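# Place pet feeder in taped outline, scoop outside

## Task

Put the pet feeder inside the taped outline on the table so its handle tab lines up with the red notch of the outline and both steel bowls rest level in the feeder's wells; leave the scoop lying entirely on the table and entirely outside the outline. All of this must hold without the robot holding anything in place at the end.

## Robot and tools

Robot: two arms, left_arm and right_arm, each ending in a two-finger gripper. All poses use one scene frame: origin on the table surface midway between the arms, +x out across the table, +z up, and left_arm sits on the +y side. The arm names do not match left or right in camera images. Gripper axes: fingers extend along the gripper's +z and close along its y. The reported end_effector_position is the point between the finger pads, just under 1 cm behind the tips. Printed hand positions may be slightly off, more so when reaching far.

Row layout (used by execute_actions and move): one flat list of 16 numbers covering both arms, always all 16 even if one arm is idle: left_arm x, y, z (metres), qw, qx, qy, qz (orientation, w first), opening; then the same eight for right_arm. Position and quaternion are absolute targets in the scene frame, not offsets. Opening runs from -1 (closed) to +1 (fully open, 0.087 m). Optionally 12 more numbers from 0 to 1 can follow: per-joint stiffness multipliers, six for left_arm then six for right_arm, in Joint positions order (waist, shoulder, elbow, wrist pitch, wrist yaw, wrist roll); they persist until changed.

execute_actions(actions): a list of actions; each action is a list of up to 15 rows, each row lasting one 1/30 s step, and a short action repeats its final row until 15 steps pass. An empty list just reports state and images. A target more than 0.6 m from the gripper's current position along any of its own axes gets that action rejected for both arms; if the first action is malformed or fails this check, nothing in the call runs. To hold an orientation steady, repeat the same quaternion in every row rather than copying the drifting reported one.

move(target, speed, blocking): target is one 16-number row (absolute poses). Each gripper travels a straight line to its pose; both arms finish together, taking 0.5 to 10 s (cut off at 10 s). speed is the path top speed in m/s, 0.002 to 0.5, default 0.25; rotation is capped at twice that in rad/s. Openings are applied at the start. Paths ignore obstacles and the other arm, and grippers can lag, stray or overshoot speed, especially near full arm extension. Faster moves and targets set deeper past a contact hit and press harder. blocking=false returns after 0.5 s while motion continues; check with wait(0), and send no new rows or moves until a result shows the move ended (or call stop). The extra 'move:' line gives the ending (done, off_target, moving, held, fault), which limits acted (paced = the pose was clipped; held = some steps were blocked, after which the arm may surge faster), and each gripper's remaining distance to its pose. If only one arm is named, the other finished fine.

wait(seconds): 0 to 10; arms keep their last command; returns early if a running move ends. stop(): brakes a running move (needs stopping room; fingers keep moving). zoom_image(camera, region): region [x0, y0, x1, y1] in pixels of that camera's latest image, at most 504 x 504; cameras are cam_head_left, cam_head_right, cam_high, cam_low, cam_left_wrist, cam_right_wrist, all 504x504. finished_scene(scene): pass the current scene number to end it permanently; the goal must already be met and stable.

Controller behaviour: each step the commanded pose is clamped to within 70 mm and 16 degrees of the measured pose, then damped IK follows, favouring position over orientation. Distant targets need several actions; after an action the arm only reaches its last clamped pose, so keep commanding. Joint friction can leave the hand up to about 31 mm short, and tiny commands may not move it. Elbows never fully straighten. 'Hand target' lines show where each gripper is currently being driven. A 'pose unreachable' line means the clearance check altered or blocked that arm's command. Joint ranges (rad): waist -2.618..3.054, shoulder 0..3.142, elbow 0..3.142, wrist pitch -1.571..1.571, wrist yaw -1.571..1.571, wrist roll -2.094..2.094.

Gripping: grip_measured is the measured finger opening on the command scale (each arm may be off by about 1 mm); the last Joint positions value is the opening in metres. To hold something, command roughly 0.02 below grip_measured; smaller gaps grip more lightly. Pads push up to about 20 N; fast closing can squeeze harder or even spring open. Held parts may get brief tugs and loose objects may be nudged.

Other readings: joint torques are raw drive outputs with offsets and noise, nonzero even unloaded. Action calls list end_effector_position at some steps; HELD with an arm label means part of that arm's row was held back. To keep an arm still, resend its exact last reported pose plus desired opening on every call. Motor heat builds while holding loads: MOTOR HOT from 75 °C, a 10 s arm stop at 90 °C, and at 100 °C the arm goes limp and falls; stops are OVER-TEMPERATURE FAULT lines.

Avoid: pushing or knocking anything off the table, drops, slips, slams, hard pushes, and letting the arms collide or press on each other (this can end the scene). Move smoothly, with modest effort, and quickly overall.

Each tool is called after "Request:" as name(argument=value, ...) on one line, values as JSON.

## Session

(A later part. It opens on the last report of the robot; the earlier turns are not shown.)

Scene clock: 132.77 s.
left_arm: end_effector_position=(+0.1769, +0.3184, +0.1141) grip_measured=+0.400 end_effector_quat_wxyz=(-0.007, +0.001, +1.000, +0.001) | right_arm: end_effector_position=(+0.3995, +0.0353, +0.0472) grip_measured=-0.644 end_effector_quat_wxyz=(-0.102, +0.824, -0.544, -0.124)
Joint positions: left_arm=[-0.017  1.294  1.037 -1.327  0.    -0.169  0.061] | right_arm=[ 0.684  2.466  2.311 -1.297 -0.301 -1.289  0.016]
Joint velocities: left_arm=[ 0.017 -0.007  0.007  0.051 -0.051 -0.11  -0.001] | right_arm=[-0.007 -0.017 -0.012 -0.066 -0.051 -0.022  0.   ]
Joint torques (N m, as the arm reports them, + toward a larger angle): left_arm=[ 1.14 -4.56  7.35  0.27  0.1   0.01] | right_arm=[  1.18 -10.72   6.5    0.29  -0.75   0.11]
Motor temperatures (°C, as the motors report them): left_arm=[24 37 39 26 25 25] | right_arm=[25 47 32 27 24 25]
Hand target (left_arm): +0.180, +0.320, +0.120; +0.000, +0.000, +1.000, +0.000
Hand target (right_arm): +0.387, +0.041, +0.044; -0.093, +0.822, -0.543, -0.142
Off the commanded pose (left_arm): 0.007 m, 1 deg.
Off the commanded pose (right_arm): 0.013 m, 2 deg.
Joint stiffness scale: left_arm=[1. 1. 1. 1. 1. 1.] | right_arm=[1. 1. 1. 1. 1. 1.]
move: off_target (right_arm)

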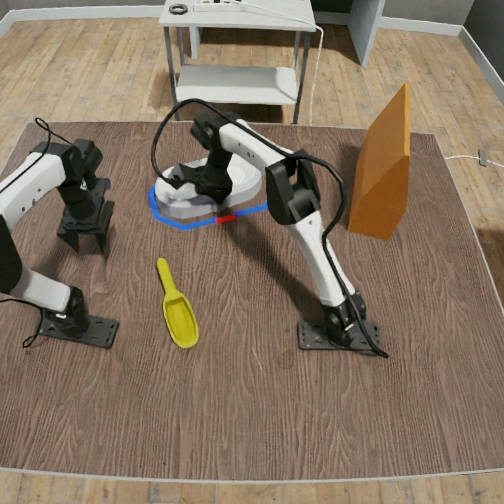

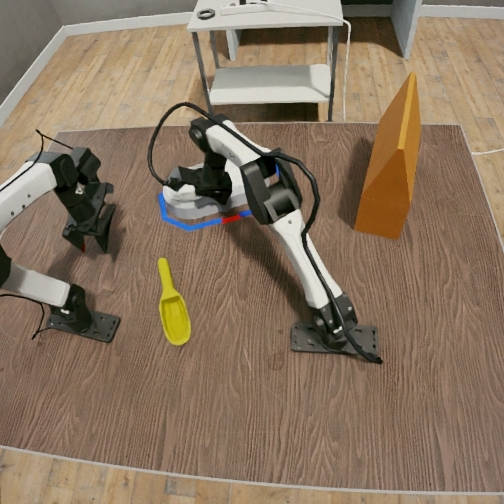

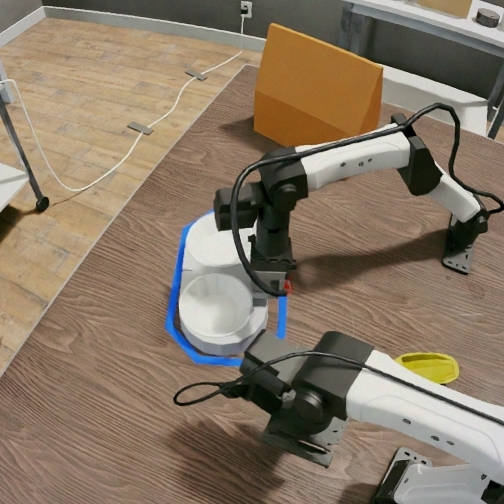

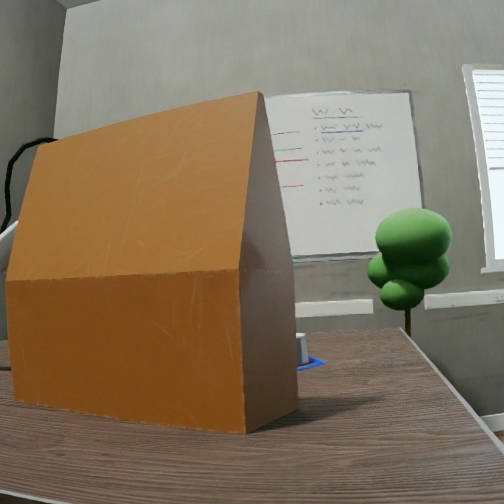

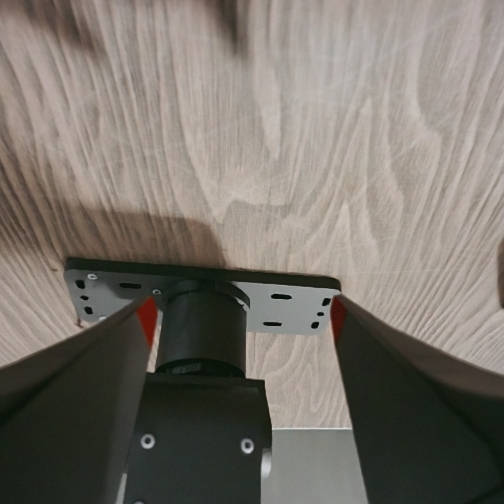

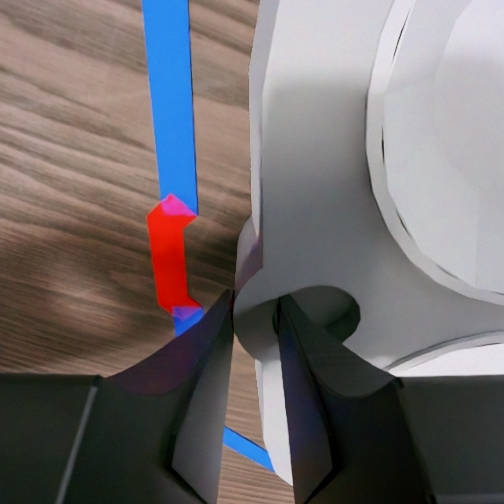

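Request:
move(target=[0.18,0.32,0.12,0,0,1,0,0.4, 0.399,0.035,0.047,0.1,-0.823,0.544,0.13,-0.3])

Request:
move(target=[0.18,0.32,0.12,0,0,1,0,0.4, 0.40,0.025,0.11,0.1,-0.823,0.544,0.13,-0.3], speed=0.15)

Request:
move(target=[0.18,0.32,0.12,0,0,1,0,0.4, 0.47,0.04,0.27,0.363,-0.278,0.882,0.114,1], speed=0.4)

Scene clock: 148.63 s.
left_arm: end_effector_position=(+0.1769, +0.3184, +0.1141) grip_measured=+0.400 end_effector_quat_wxyz=(-0.007, +0.001, +1.000, +0.001) | right_arm: end_effector_position=(+0.3978, +0.0345, +0.0478) grip_measured=-0.300 end_effector_quat_wxyz=(-0.099, +0.823, -0.545, -0.126)
Joint positions: left_arm=[-0.017  1.294  1.037 -1.327  0.    -0.169  0.061] | right_arm=[ 0.684  2.464  2.311 -1.305 -0.303 -1.287  0.031]
Joint velocities: left_arm=[-0.027  0.002 -0.017  0.007  0.051 -0.11   0.   ] | right_arm=[ 0.017  0.002 -0.002  0.037 -0.022 -0.007 -0.   ]
Joint torques (N m, as the arm reports them, + toward a larger angle): left_arm=[ 1.14 -4.69  7.49  0.3   0.11  0.01] | right_arm=[ -0.22 -10.42   8.2    0.42  -0.44  -0.06]
Motor temperatures (°C, as the motors report them): left_arm=[24 37 40 26 25 25] | right_arm=[25 49 32 27 25 25]
Hand target (left_arm): +0.180, +0.320, +0.120; +0.000, +0.000, +1.000, +0.000
Hand target (right_arm): +0.399, +0.035, +0.047; -0.100, +0.823, -0.544, -0.130
Off the commanded pose (left_arm): 0.007 m, 1 deg.
Off the commanded pose (right_arm): 0.002 m, 0 deg.
Joint stiffness scale: left_arm=[1. 1. 1. 1. 1. 1.] | right_arm=[1. 1. 1. 1. 1. 1.]
move: done

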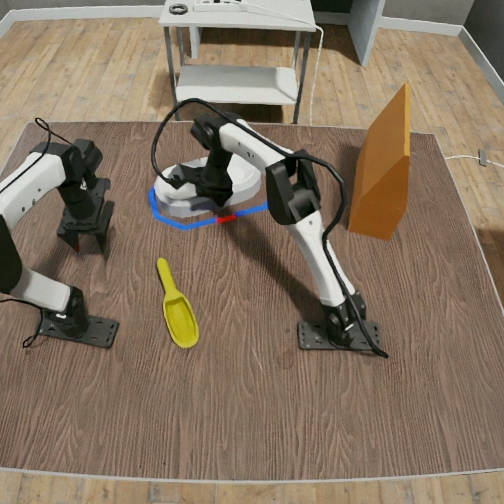

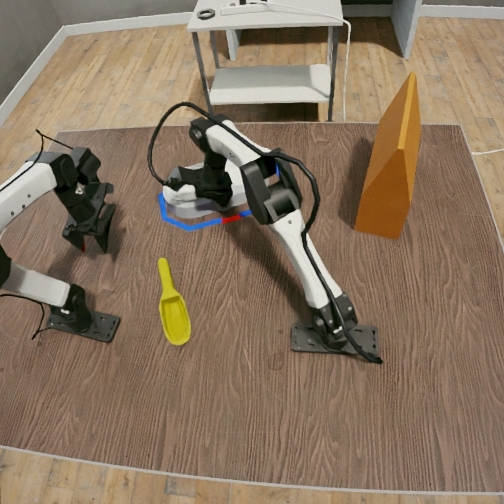

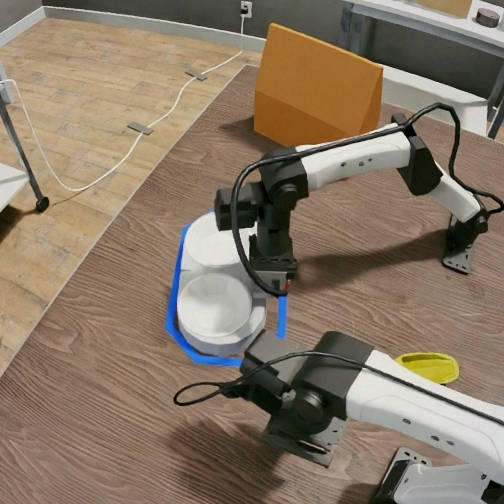

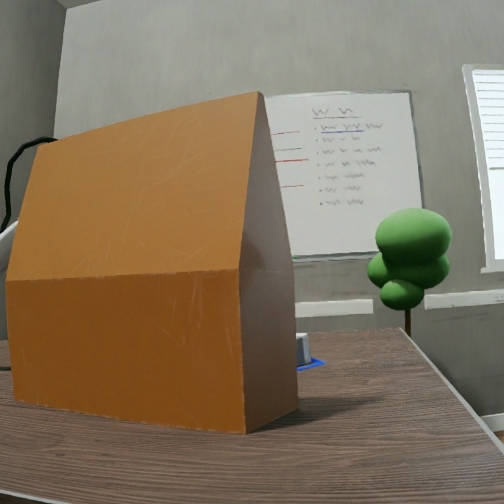

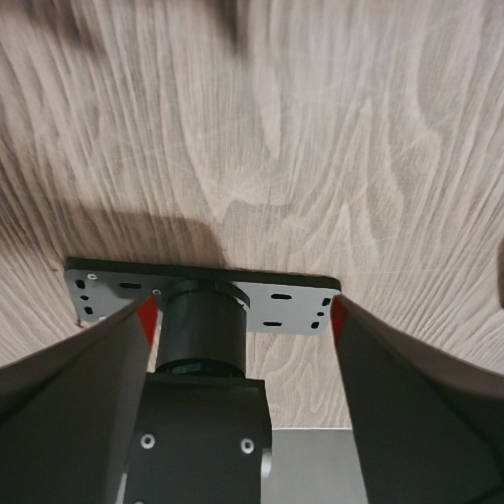

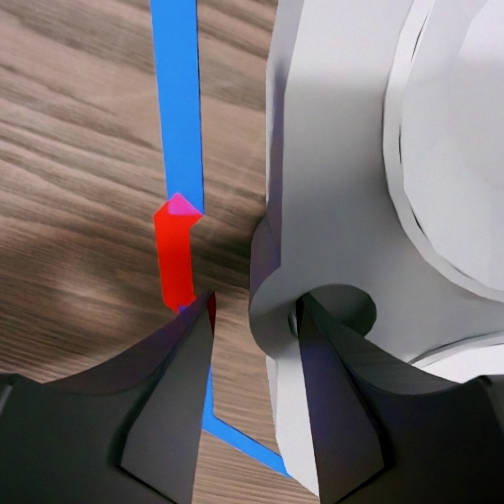

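Scene clock: 149.70 s.
left_arm: end_effector_position=(+0.1769, +0.3184, +0.1141) grip_measured=+0.400 end_effector_quat_wxyz=(-0.007, +0.001, +1.000, +0.001) | right_arm: end_effector_position=(+0.3979, +0.0254, +0.1077) grip_measured=-0.300 end_effector_quat_wxyz=(-0.109, +0.822, -0.546, -0.122)
Joint positions: left_arm=[-0.017  1.294  1.037 -1.327  0.    -0.169  0.061] | right_arm=[ 0.669  2.484  2.59  -1.545 -0.303 -1.295  0.031]
Joint velocities: left_arm=[-0.002  0.002 -0.027 -0.022 -0.051  0.007  0.001] | right_arm=[ 0.007 -0.012 -0.007  0.007 -0.022 -0.051 -0.   ]
Joint torques (N m, as the arm reports them, + toward a larger angle): left_arm=[ 1.14 -4.62  7.38  0.27  0.12  0.03] | right_arm=[ -0.6  -10.23   8.37   0.34  -0.47  -0.11]
Motor temperatures (°C, as the motors report them): left_arm=[24 37 40 26 25 25] | right_arm=[25 49 32 27 25 25]
Hand target (left_arm): +0.180, +0.320, +0.120; +0.000, +0.000, +1.000, +0.000
Hand target (right_arm): +0.399, +0.024, +0.110; -0.112, +0.822, -0.544, -0.125
Off the commanded pose (left_arm): 0.007 m, 1 deg.
Off the commanded pose (right_arm): 0.003 m, 1 deg.
Joint stiffness scale: left_arm=[1. 1. 1. 1. 1. 1.] | right_arm=[1. 1. 1. 1. 1. 1.]
joint sent to its limit (right arm) — the command would take joint 4 (wrist pitch) past its lower limit, so that joint was sent only as far as its limit.
move: done

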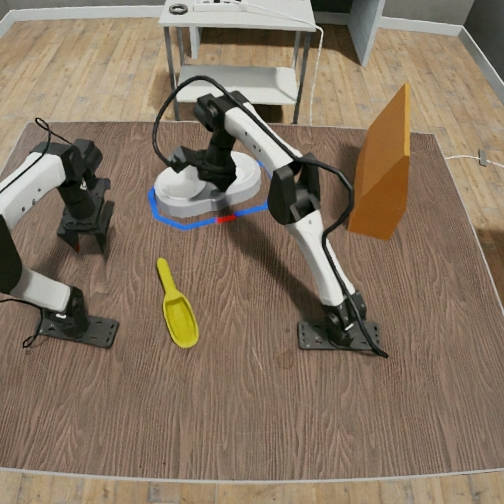

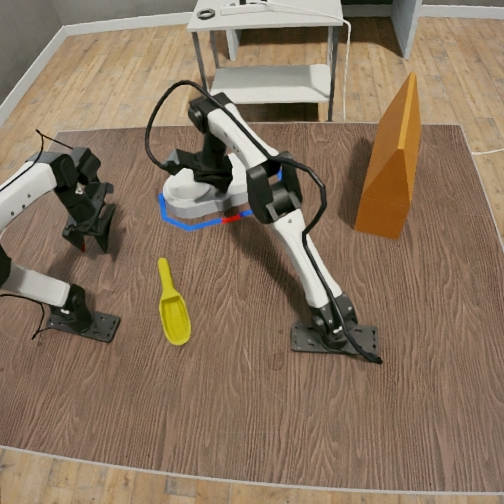

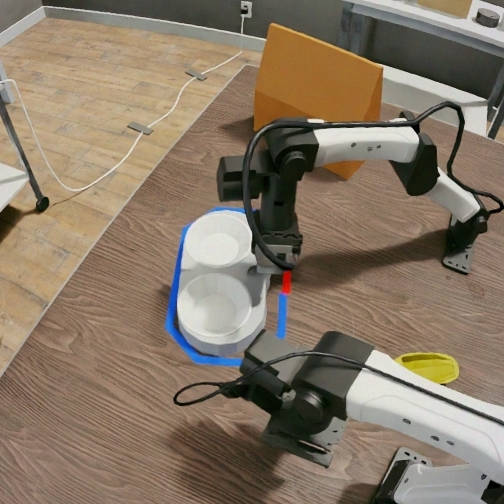

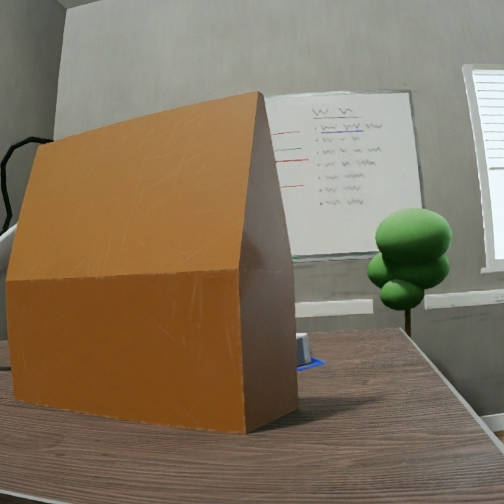

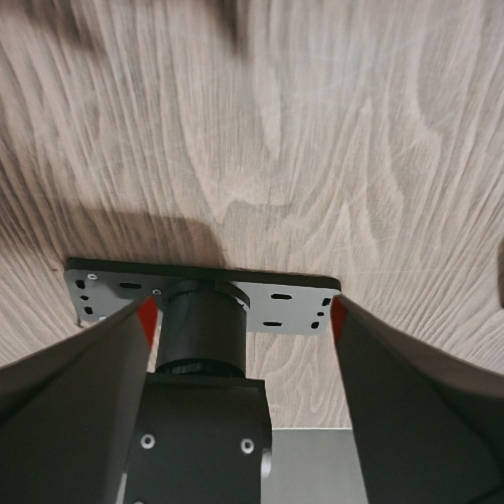

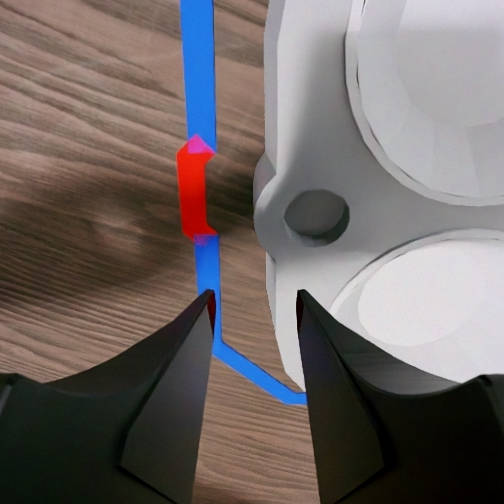

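Scene clock: 152.10 s.
left_arm: end_effector_position=(+0.1769, +0.3184, +0.1141) grip_measured=+0.400 end_effector_quat_wxyz=(-0.007, +0.001, +1.000, +0.001) | right_arm: end_effector_position=(+0.4673, +0.0358, +0.2480) grip_measured=+0.992 end_effector_quat_wxyz=(+0.357, -0.282, +0.882, +0.118)
Joint positions: left_arm=[-0.017  1.294  1.037 -1.327  0.    -0.169  0.061] | right_arm=[ 0.63   2.394  2.855 -1.262 -0.012 -0.001  0.087]
Joint velocities: left_arm=[-0.007  0.012 -0.007  0.007 -0.022 -0.037  0.   ] | right_arm=[-0.022 -0.012 -0.007 -0.066  0.037  0.081 -0.   ]
Joint torques (N m, as the arm reports them, + toward a larger angle): left_arm=[ 1.12 -4.56  7.42  0.25  0.12  0.02] | right_arm=[  0.95 -11.69   8.54   1.82  -0.04   0.02]
Motor temperatures (°C, as the motors report them): left_arm=[24 37 40 26 25 25] | right_arm=[25 50 33 27 25 25]
Hand target (left_arm): +0.180, +0.320, +0.120; +0.000, +0.000, +1.000, +0.000
Hand target (right_arm): +0.467, +0.040, +0.272; +0.389, -0.274, +0.870, +0.127
Off the commanded pose (left_arm): 0.007 m, 1 deg.
Off the commanded pose (right_arm): 0.023 m, 1 deg.
Joint stiffness scale: left_arm=[1. 1. 1. 1. 1. 1.] | right_arm=[1. 1. 1. 1. 1. 1.]
elbow stopped short (right arm): the move would have taken joint 3 (elbow) straighter than the controller allows; a more bent joint 3 avoids this.
move: off_target (right_arm)

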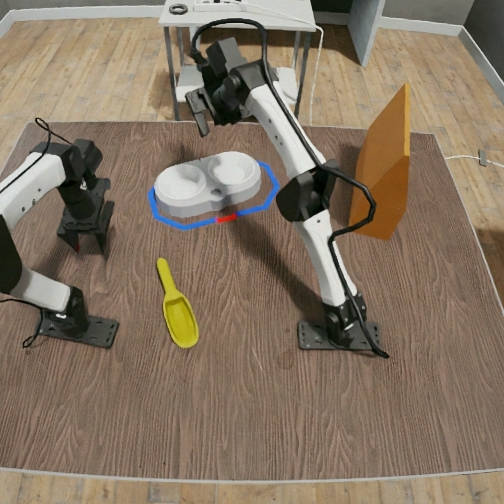

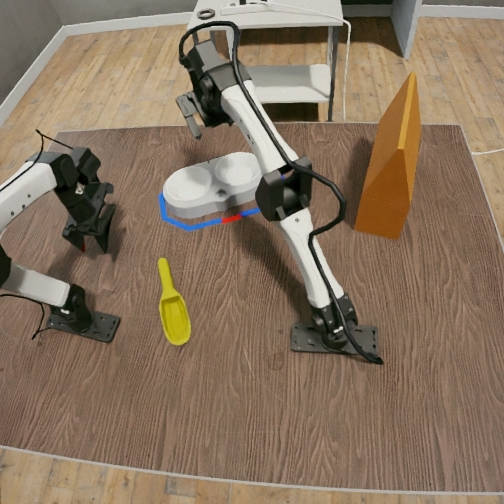

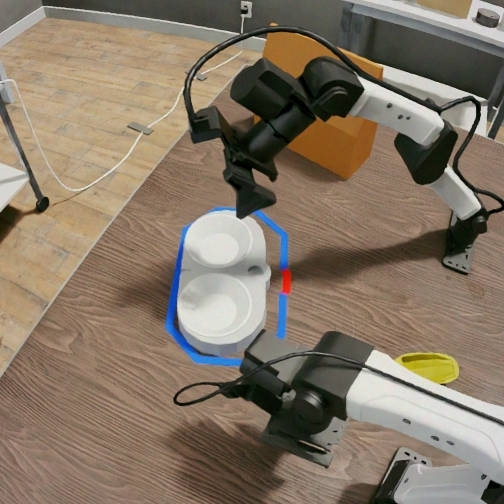

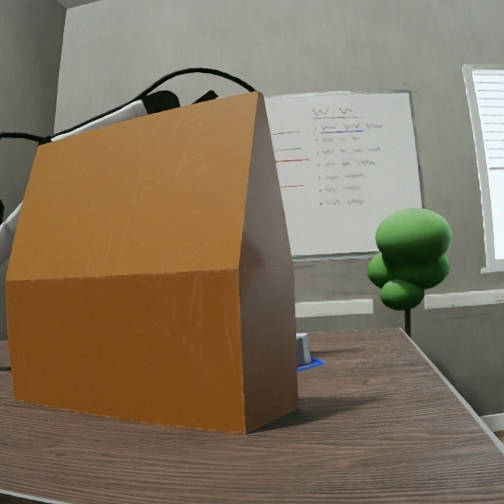

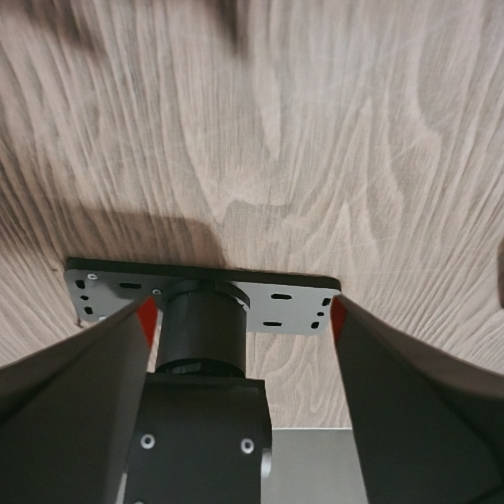

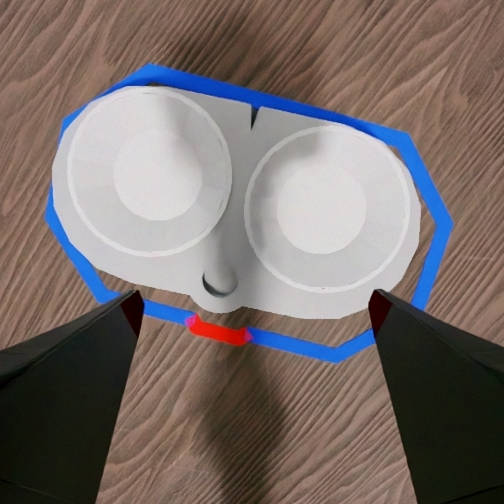

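Request:
move(target=[0.18,0.32,0.12,0,0,1,0,0.4, 0.405,0.032,0.085,0.1,-0.823,0.544,0.13,-0.2], speed=0.35)

Request:
move(target=[0.18,0.32,0.12,0,0,1,0,0.4, 0.404,0.038,0.056,0.1,-0.823,0.544,0.13,-0.2], speed=0.06)

Scene clock: 166.03 s.
left_arm: end_effector_position=(+0.1769, +0.3184, +0.1141) grip_measured=+0.400 end_effector_quat_wxyz=(-0.007, +0.001, +1.000, +0.001) | right_arm: end_effector_position=(+0.4067, +0.0301, +0.0816) grip_measured=-0.200 end_effector_quat_wxyz=(-0.101, +0.817, -0.552, -0.130)
Joint positions: left_arm=[-0.017  1.294  1.037 -1.327  0.    -0.169  0.061] | right_arm=[ 0.663  2.567  2.64  -1.533 -0.312 -1.29   0.035]
Joint velocities: left_arm=[-0.002  0.002 -0.027 -0.007  0.066  0.007 -0.001] | right_arm=[-0.017  0.051  0.056 -0.095 -0.007 -0.051 -0.001]
Joint torques (N m, as the arm reports them, + toward a larger angle): left_arm=[ 1.12 -4.67  7.29  0.27  0.12  0.04] | right_arm=[  0.33 -10.45   9.11   0.23  -0.24  -0.13]
Motor temperatures (°C, as the motors report them): left_arm=[24 36 40 26 25 25] | right_arm=[25 52 34 29 24 25]
Hand target (left_arm): +0.180, +0.320, +0.120; +0.000, +0.000, +1.000, +0.000
Hand target (right_arm): +0.406, +0.031, +0.083; -0.099, +0.823, -0.546, -0.127
Off the commanded pose (left_arm): 0.007 m, 1 deg.
Off the commanded pose (right_arm): 0.004 m, 1 deg.
Joint stiffness scale: left_arm=[1. 1. 1. 1. 1. 1.] | right_arm=[1. 1. 1. 1. 1. 1.]
move: done

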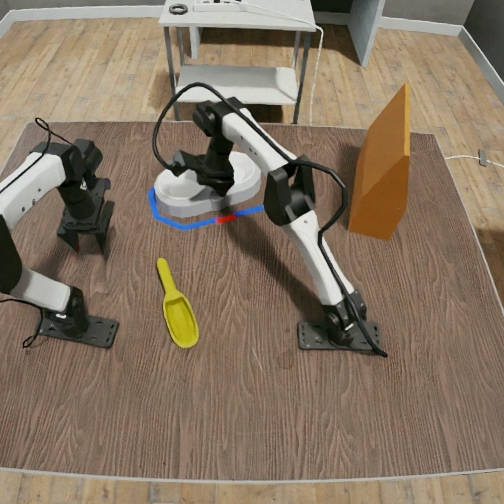

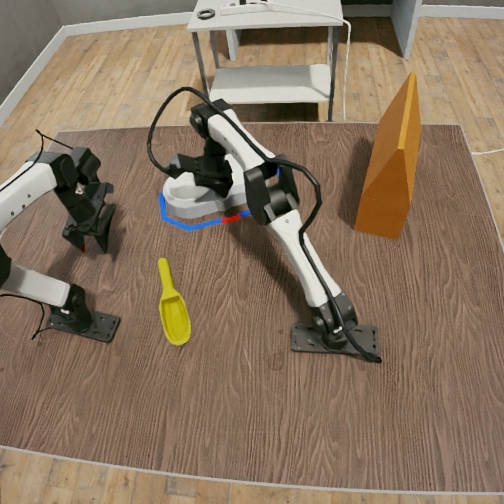

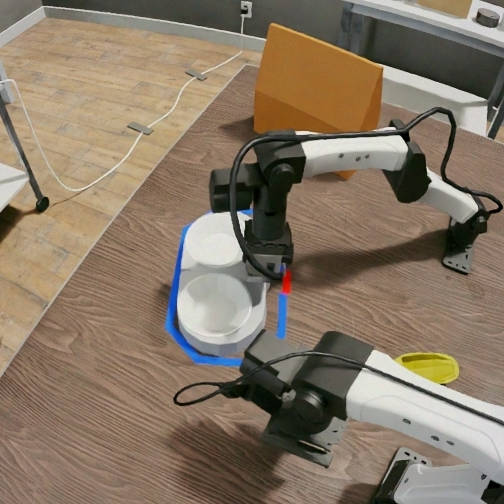

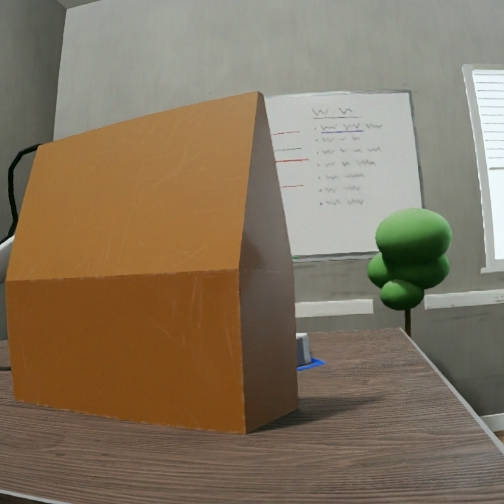

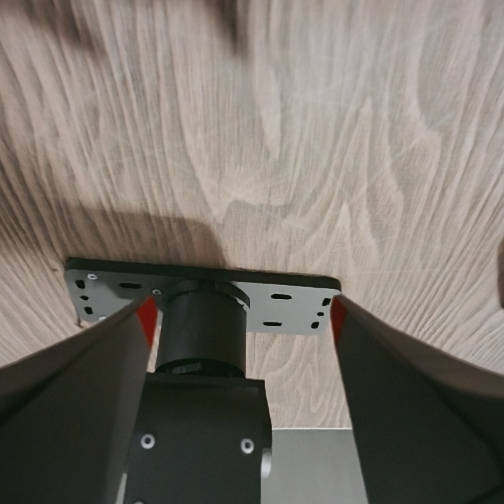

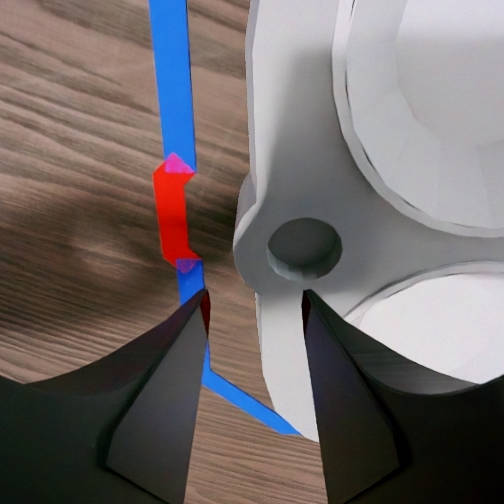

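Scene clock: 167.00 s.
left_arm: end_effector_position=(+0.1769, +0.3184, +0.1141) grip_measured=+0.400 end_effector_quat_wxyz=(-0.007, +0.001, +1.000, +0.001) | right_arm: end_effector_position=(+0.4050, +0.0331, +0.0494) grip_measured=-0.200 end_effector_quat_wxyz=(-0.088, +0.819, -0.551, -0.133)
Joint positions: left_arm=[-0.017  1.294  1.037 -1.327  0.    -0.169  0.061] | right_arm=[ 0.671  2.557  2.49  -1.419 -0.309 -1.29   0.035]
Joint velocities: left_arm=[-0.012 -0.027 -0.007  0.022 -0.066 -0.037 -0.   ] | right_arm=[-0.022  0.007 -0.022 -0.051 -0.022  0.051  0.001]
Joint torques (N m, as the arm reports them, + toward a larger angle): left_arm=[ 1.14 -4.57  7.46  0.25  0.12  0.02] | right_arm=[  0.72 -12.76   4.92   0.61  -0.33  -0.07]
Motor temperatures (°C, as the motors report them): left_arm=[24 36 40 26 25 25] | right_arm=[25 52 34 29 24 25]
Hand target (left_arm): +0.180, +0.320, +0.120; +0.000, +0.000, +1.000, +0.000
Hand target (right_arm): +0.404, +0.038, +0.056; -0.100, +0.823, -0.544, -0.130
Off the commanded pose (left_arm): 0.007 m, 1 deg.
Off the commanded pose (right_arm): 0.008 m, 2 deg.
Joint stiffness scale: left_arm=[1. 1. 1. 1. 1. 1.] | right_arm=[1. 1. 1. 1. 1. 1.]
move: done

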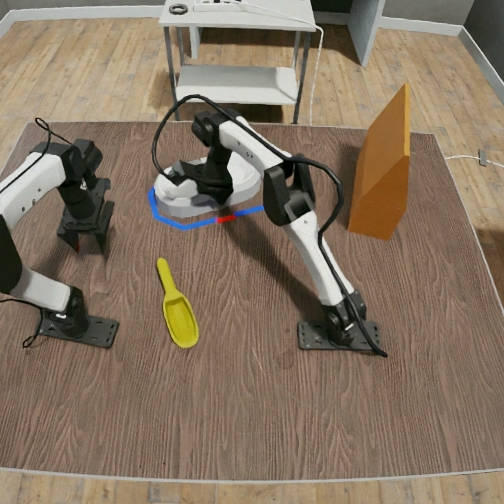

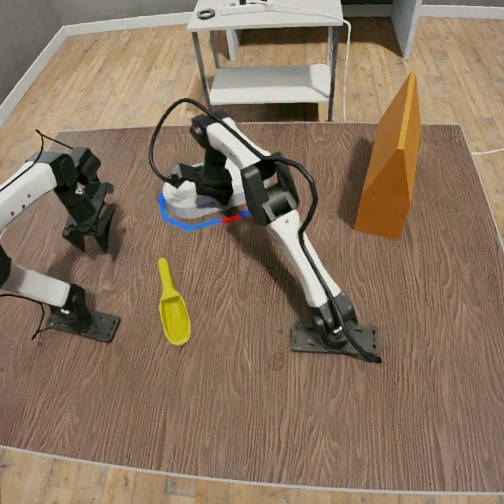

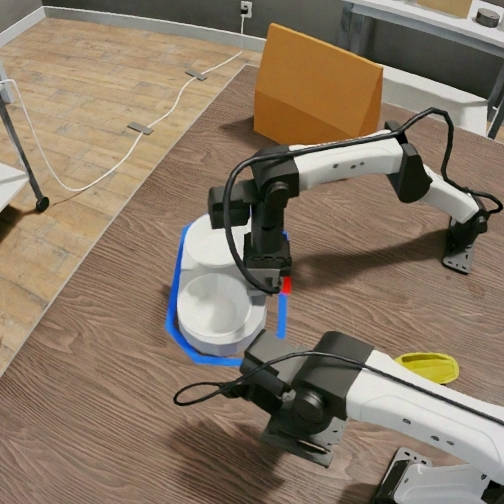

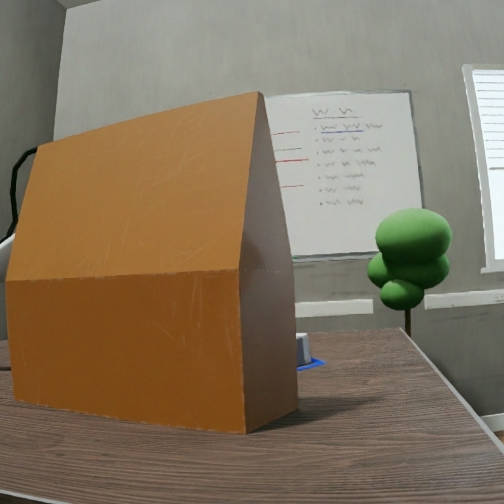

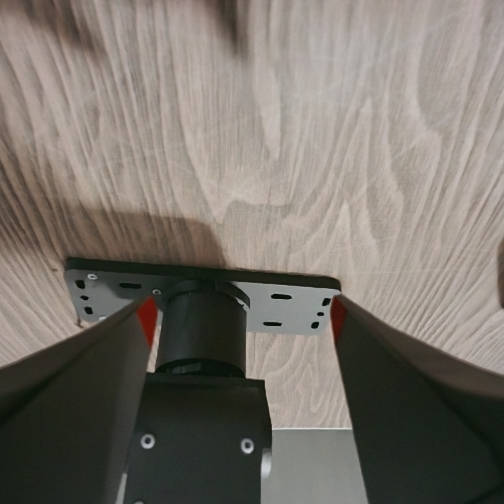

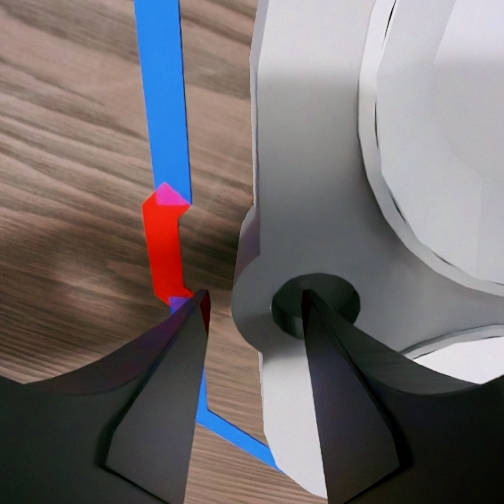

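Request:
move(target=[0.18,0.32,0.12,0,0,1,0,0.4, 0.404,0.036,0.052,0.1,-0.823,0.544,0.13,-0.72])

Request:
move(target=[0.18,0.32,0.12,0,0,1,0,0.4, 0.399,0.015,0.052,0.1,-0.82,0.549,0.13,-0.72], speed=0.04)

Scene clock: 179.30 s.
left_arm: end_effector_position=(+0.1769, +0.3184, +0.1141) grip_measured=+0.400 end_effector_quat_wxyz=(-0.007, +0.001, +1.000, +0.001) | right_arm: end_effector_position=(+0.4054, +0.0336, +0.0493) grip_measured=-0.667 end_effector_quat_wxyz=(-0.094, +0.821, -0.548, -0.131)
Joint positions: left_arm=[-0.017  1.294  1.037 -1.327  0.    -0.169  0.061] | right_arm=[ 0.671  2.535  2.449 -1.388 -0.309 -1.295  0.015]
Joint velocities: left_arm=[-0.007 -0.012  0.002  0.022 -0.051 -0.007 -0.001] | right_arm=[-0.002 -0.012 -0.002  0.022 -0.022 -0.066 -0.001]
Joint torques (N m, as the arm reports them, + toward a larger angle): left_arm=[ 1.11 -4.65  7.41  0.26  0.11 -0.01] | right_arm=[  0.24 -12.44   4.73   0.61  -0.4   -0.08]
Motor temperatures (°C, as the motors report them): left_arm=[24 36 41 26 25 25] | right_arm=[25 56 32 28 24 25]
Hand target (left_arm): +0.180, +0.320, +0.120; +0.000, +0.000, +1.000, +0.000
Hand target (right_arm): +0.404, +0.036, +0.052; -0.099, +0.823, -0.544, -0.130
Off the commanded pose (left_arm): 0.007 m, 1 deg.
Off the commanded pose (right_arm): 0.004 m, 1 deg.
Joint stiffness scale: left_arm=[1. 1. 1. 1. 1. 1.] | right_arm=[1. 1. 1. 1. 1. 1.]
move: done

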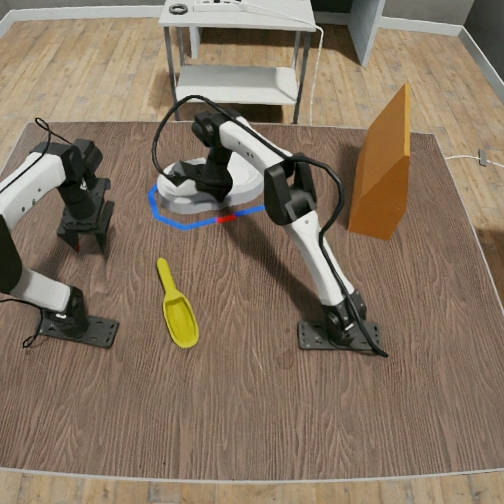

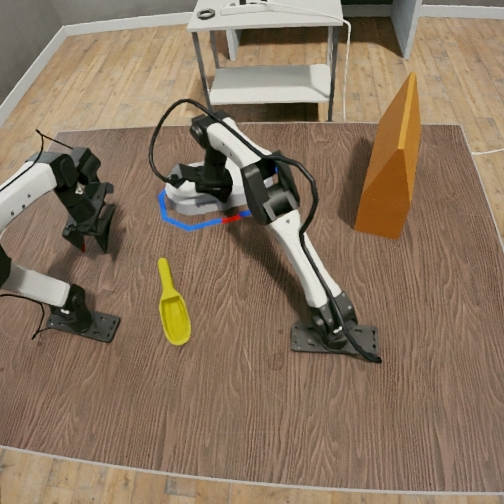

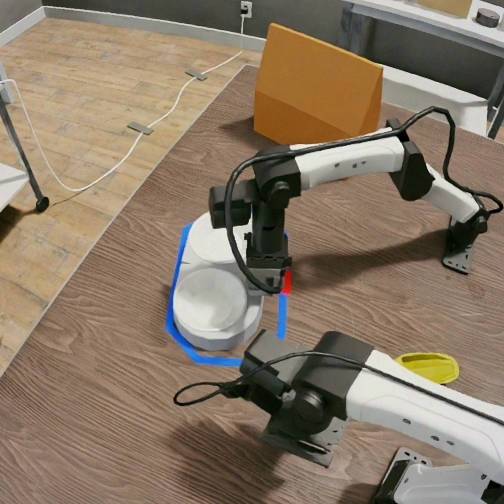

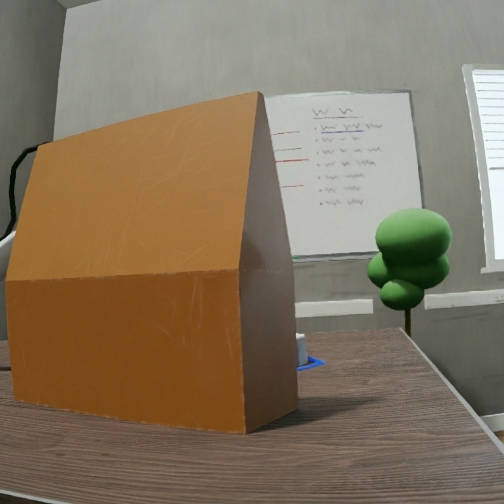

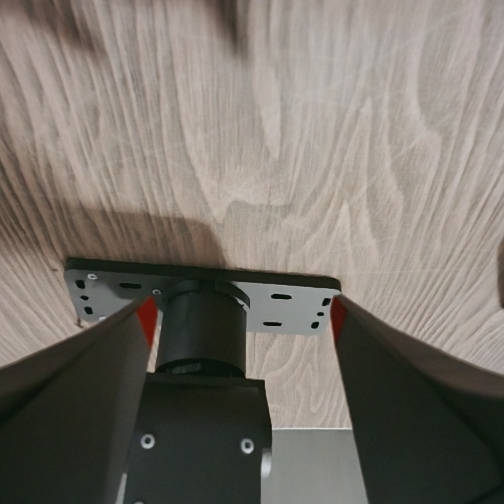

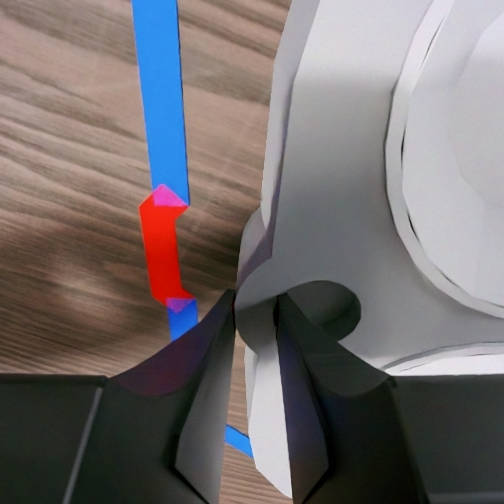

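Scene clock: 180.10 s.
left_arm: end_effector_position=(+0.1769, +0.3184, +0.1141) grip_measured=+0.400 end_effector_quat_wxyz=(-0.007, +0.001, +1.000, +0.001) | right_arm: end_effector_position=(+0.3961, +0.0196, +0.0489) grip_measured=-0.667 end_effector_quat_wxyz=(-0.092, +0.822, -0.547, -0.132)
Joint positions: left_arm=[-0.017  1.294  1.037 -1.327  0.    -0.169  0.061] | right_arm=[ 0.659  2.429  2.253 -1.306 -0.312 -1.311  0.015]
Joint velocities: left_arm=[-0.012  0.002 -0.002  0.022 -0.022  0.022  0.   ] | right_arm=[ 0.012 -0.017 -0.002  0.007 -0.022  0.007 -0.   ]
Joint torques (N m, as the arm reports them, + toward a larger angle): left_arm=[ 1.07 -4.62  7.35  0.26  0.1   0.02] | right_arm=[ -0.81 -11.84   4.85   0.6   -0.37  -0.01]
Motor temperatures (°C, as the motors report them): left_arm=[24 36 40 26 25 25] | right_arm=[25 56 32 28 24 25]
Hand target (left_arm): +0.180, +0.320, +0.120; +0.000, +0.000, +1.000, +0.000
Hand target (right_arm): +0.399, +0.015, +0.052; -0.099, +0.820, -0.549, -0.130
Off the commanded pose (left_arm): 0.007 m, 1 deg.
Off the commanded pose (right_arm): 0.006 m, 1 deg.
Joint stiffness scale: left_arm=[1. 1. 1. 1. 1. 1.] | right_arm=[1. 1. 1. 1. 1. 1.]
move: done

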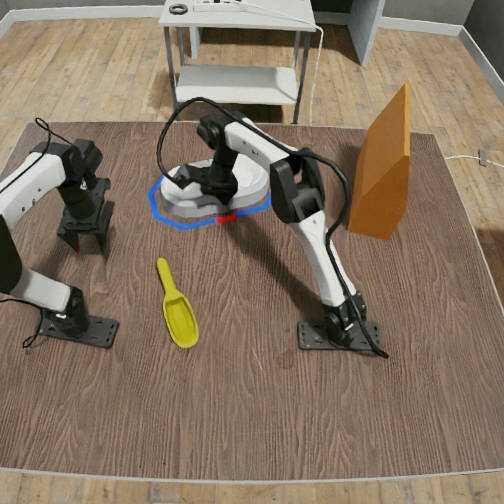

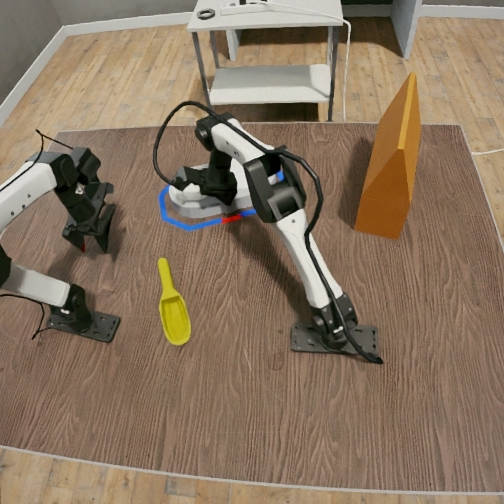

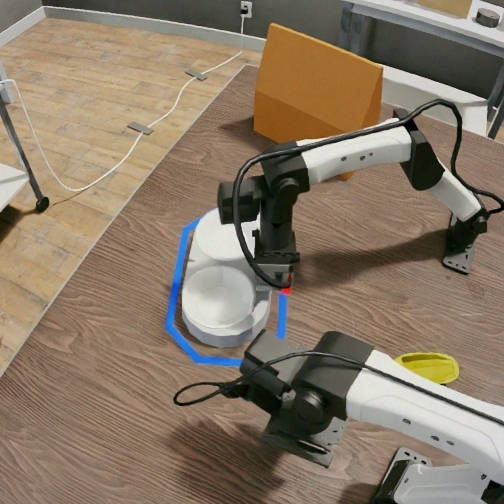

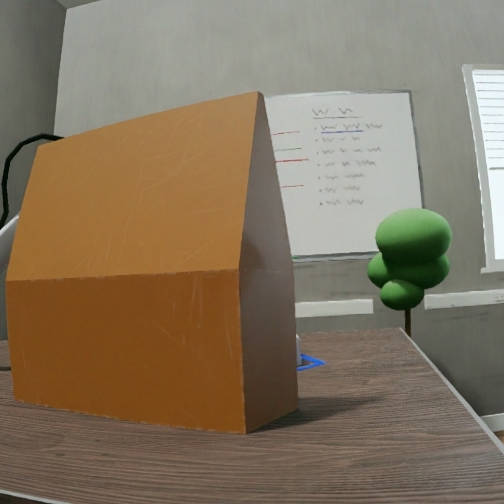

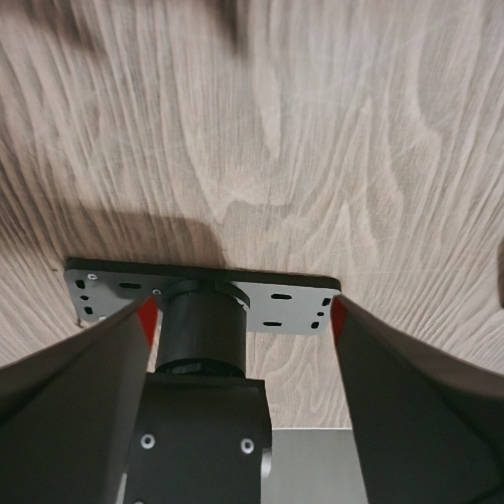

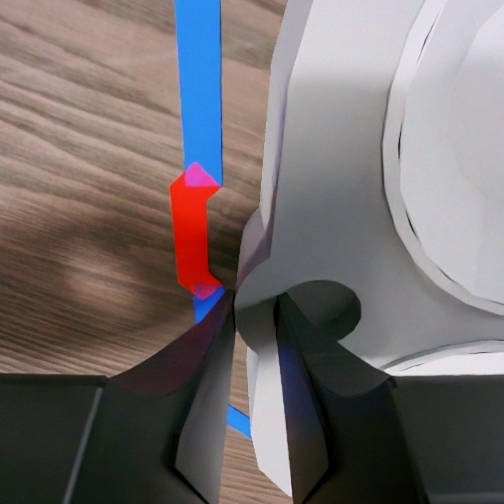

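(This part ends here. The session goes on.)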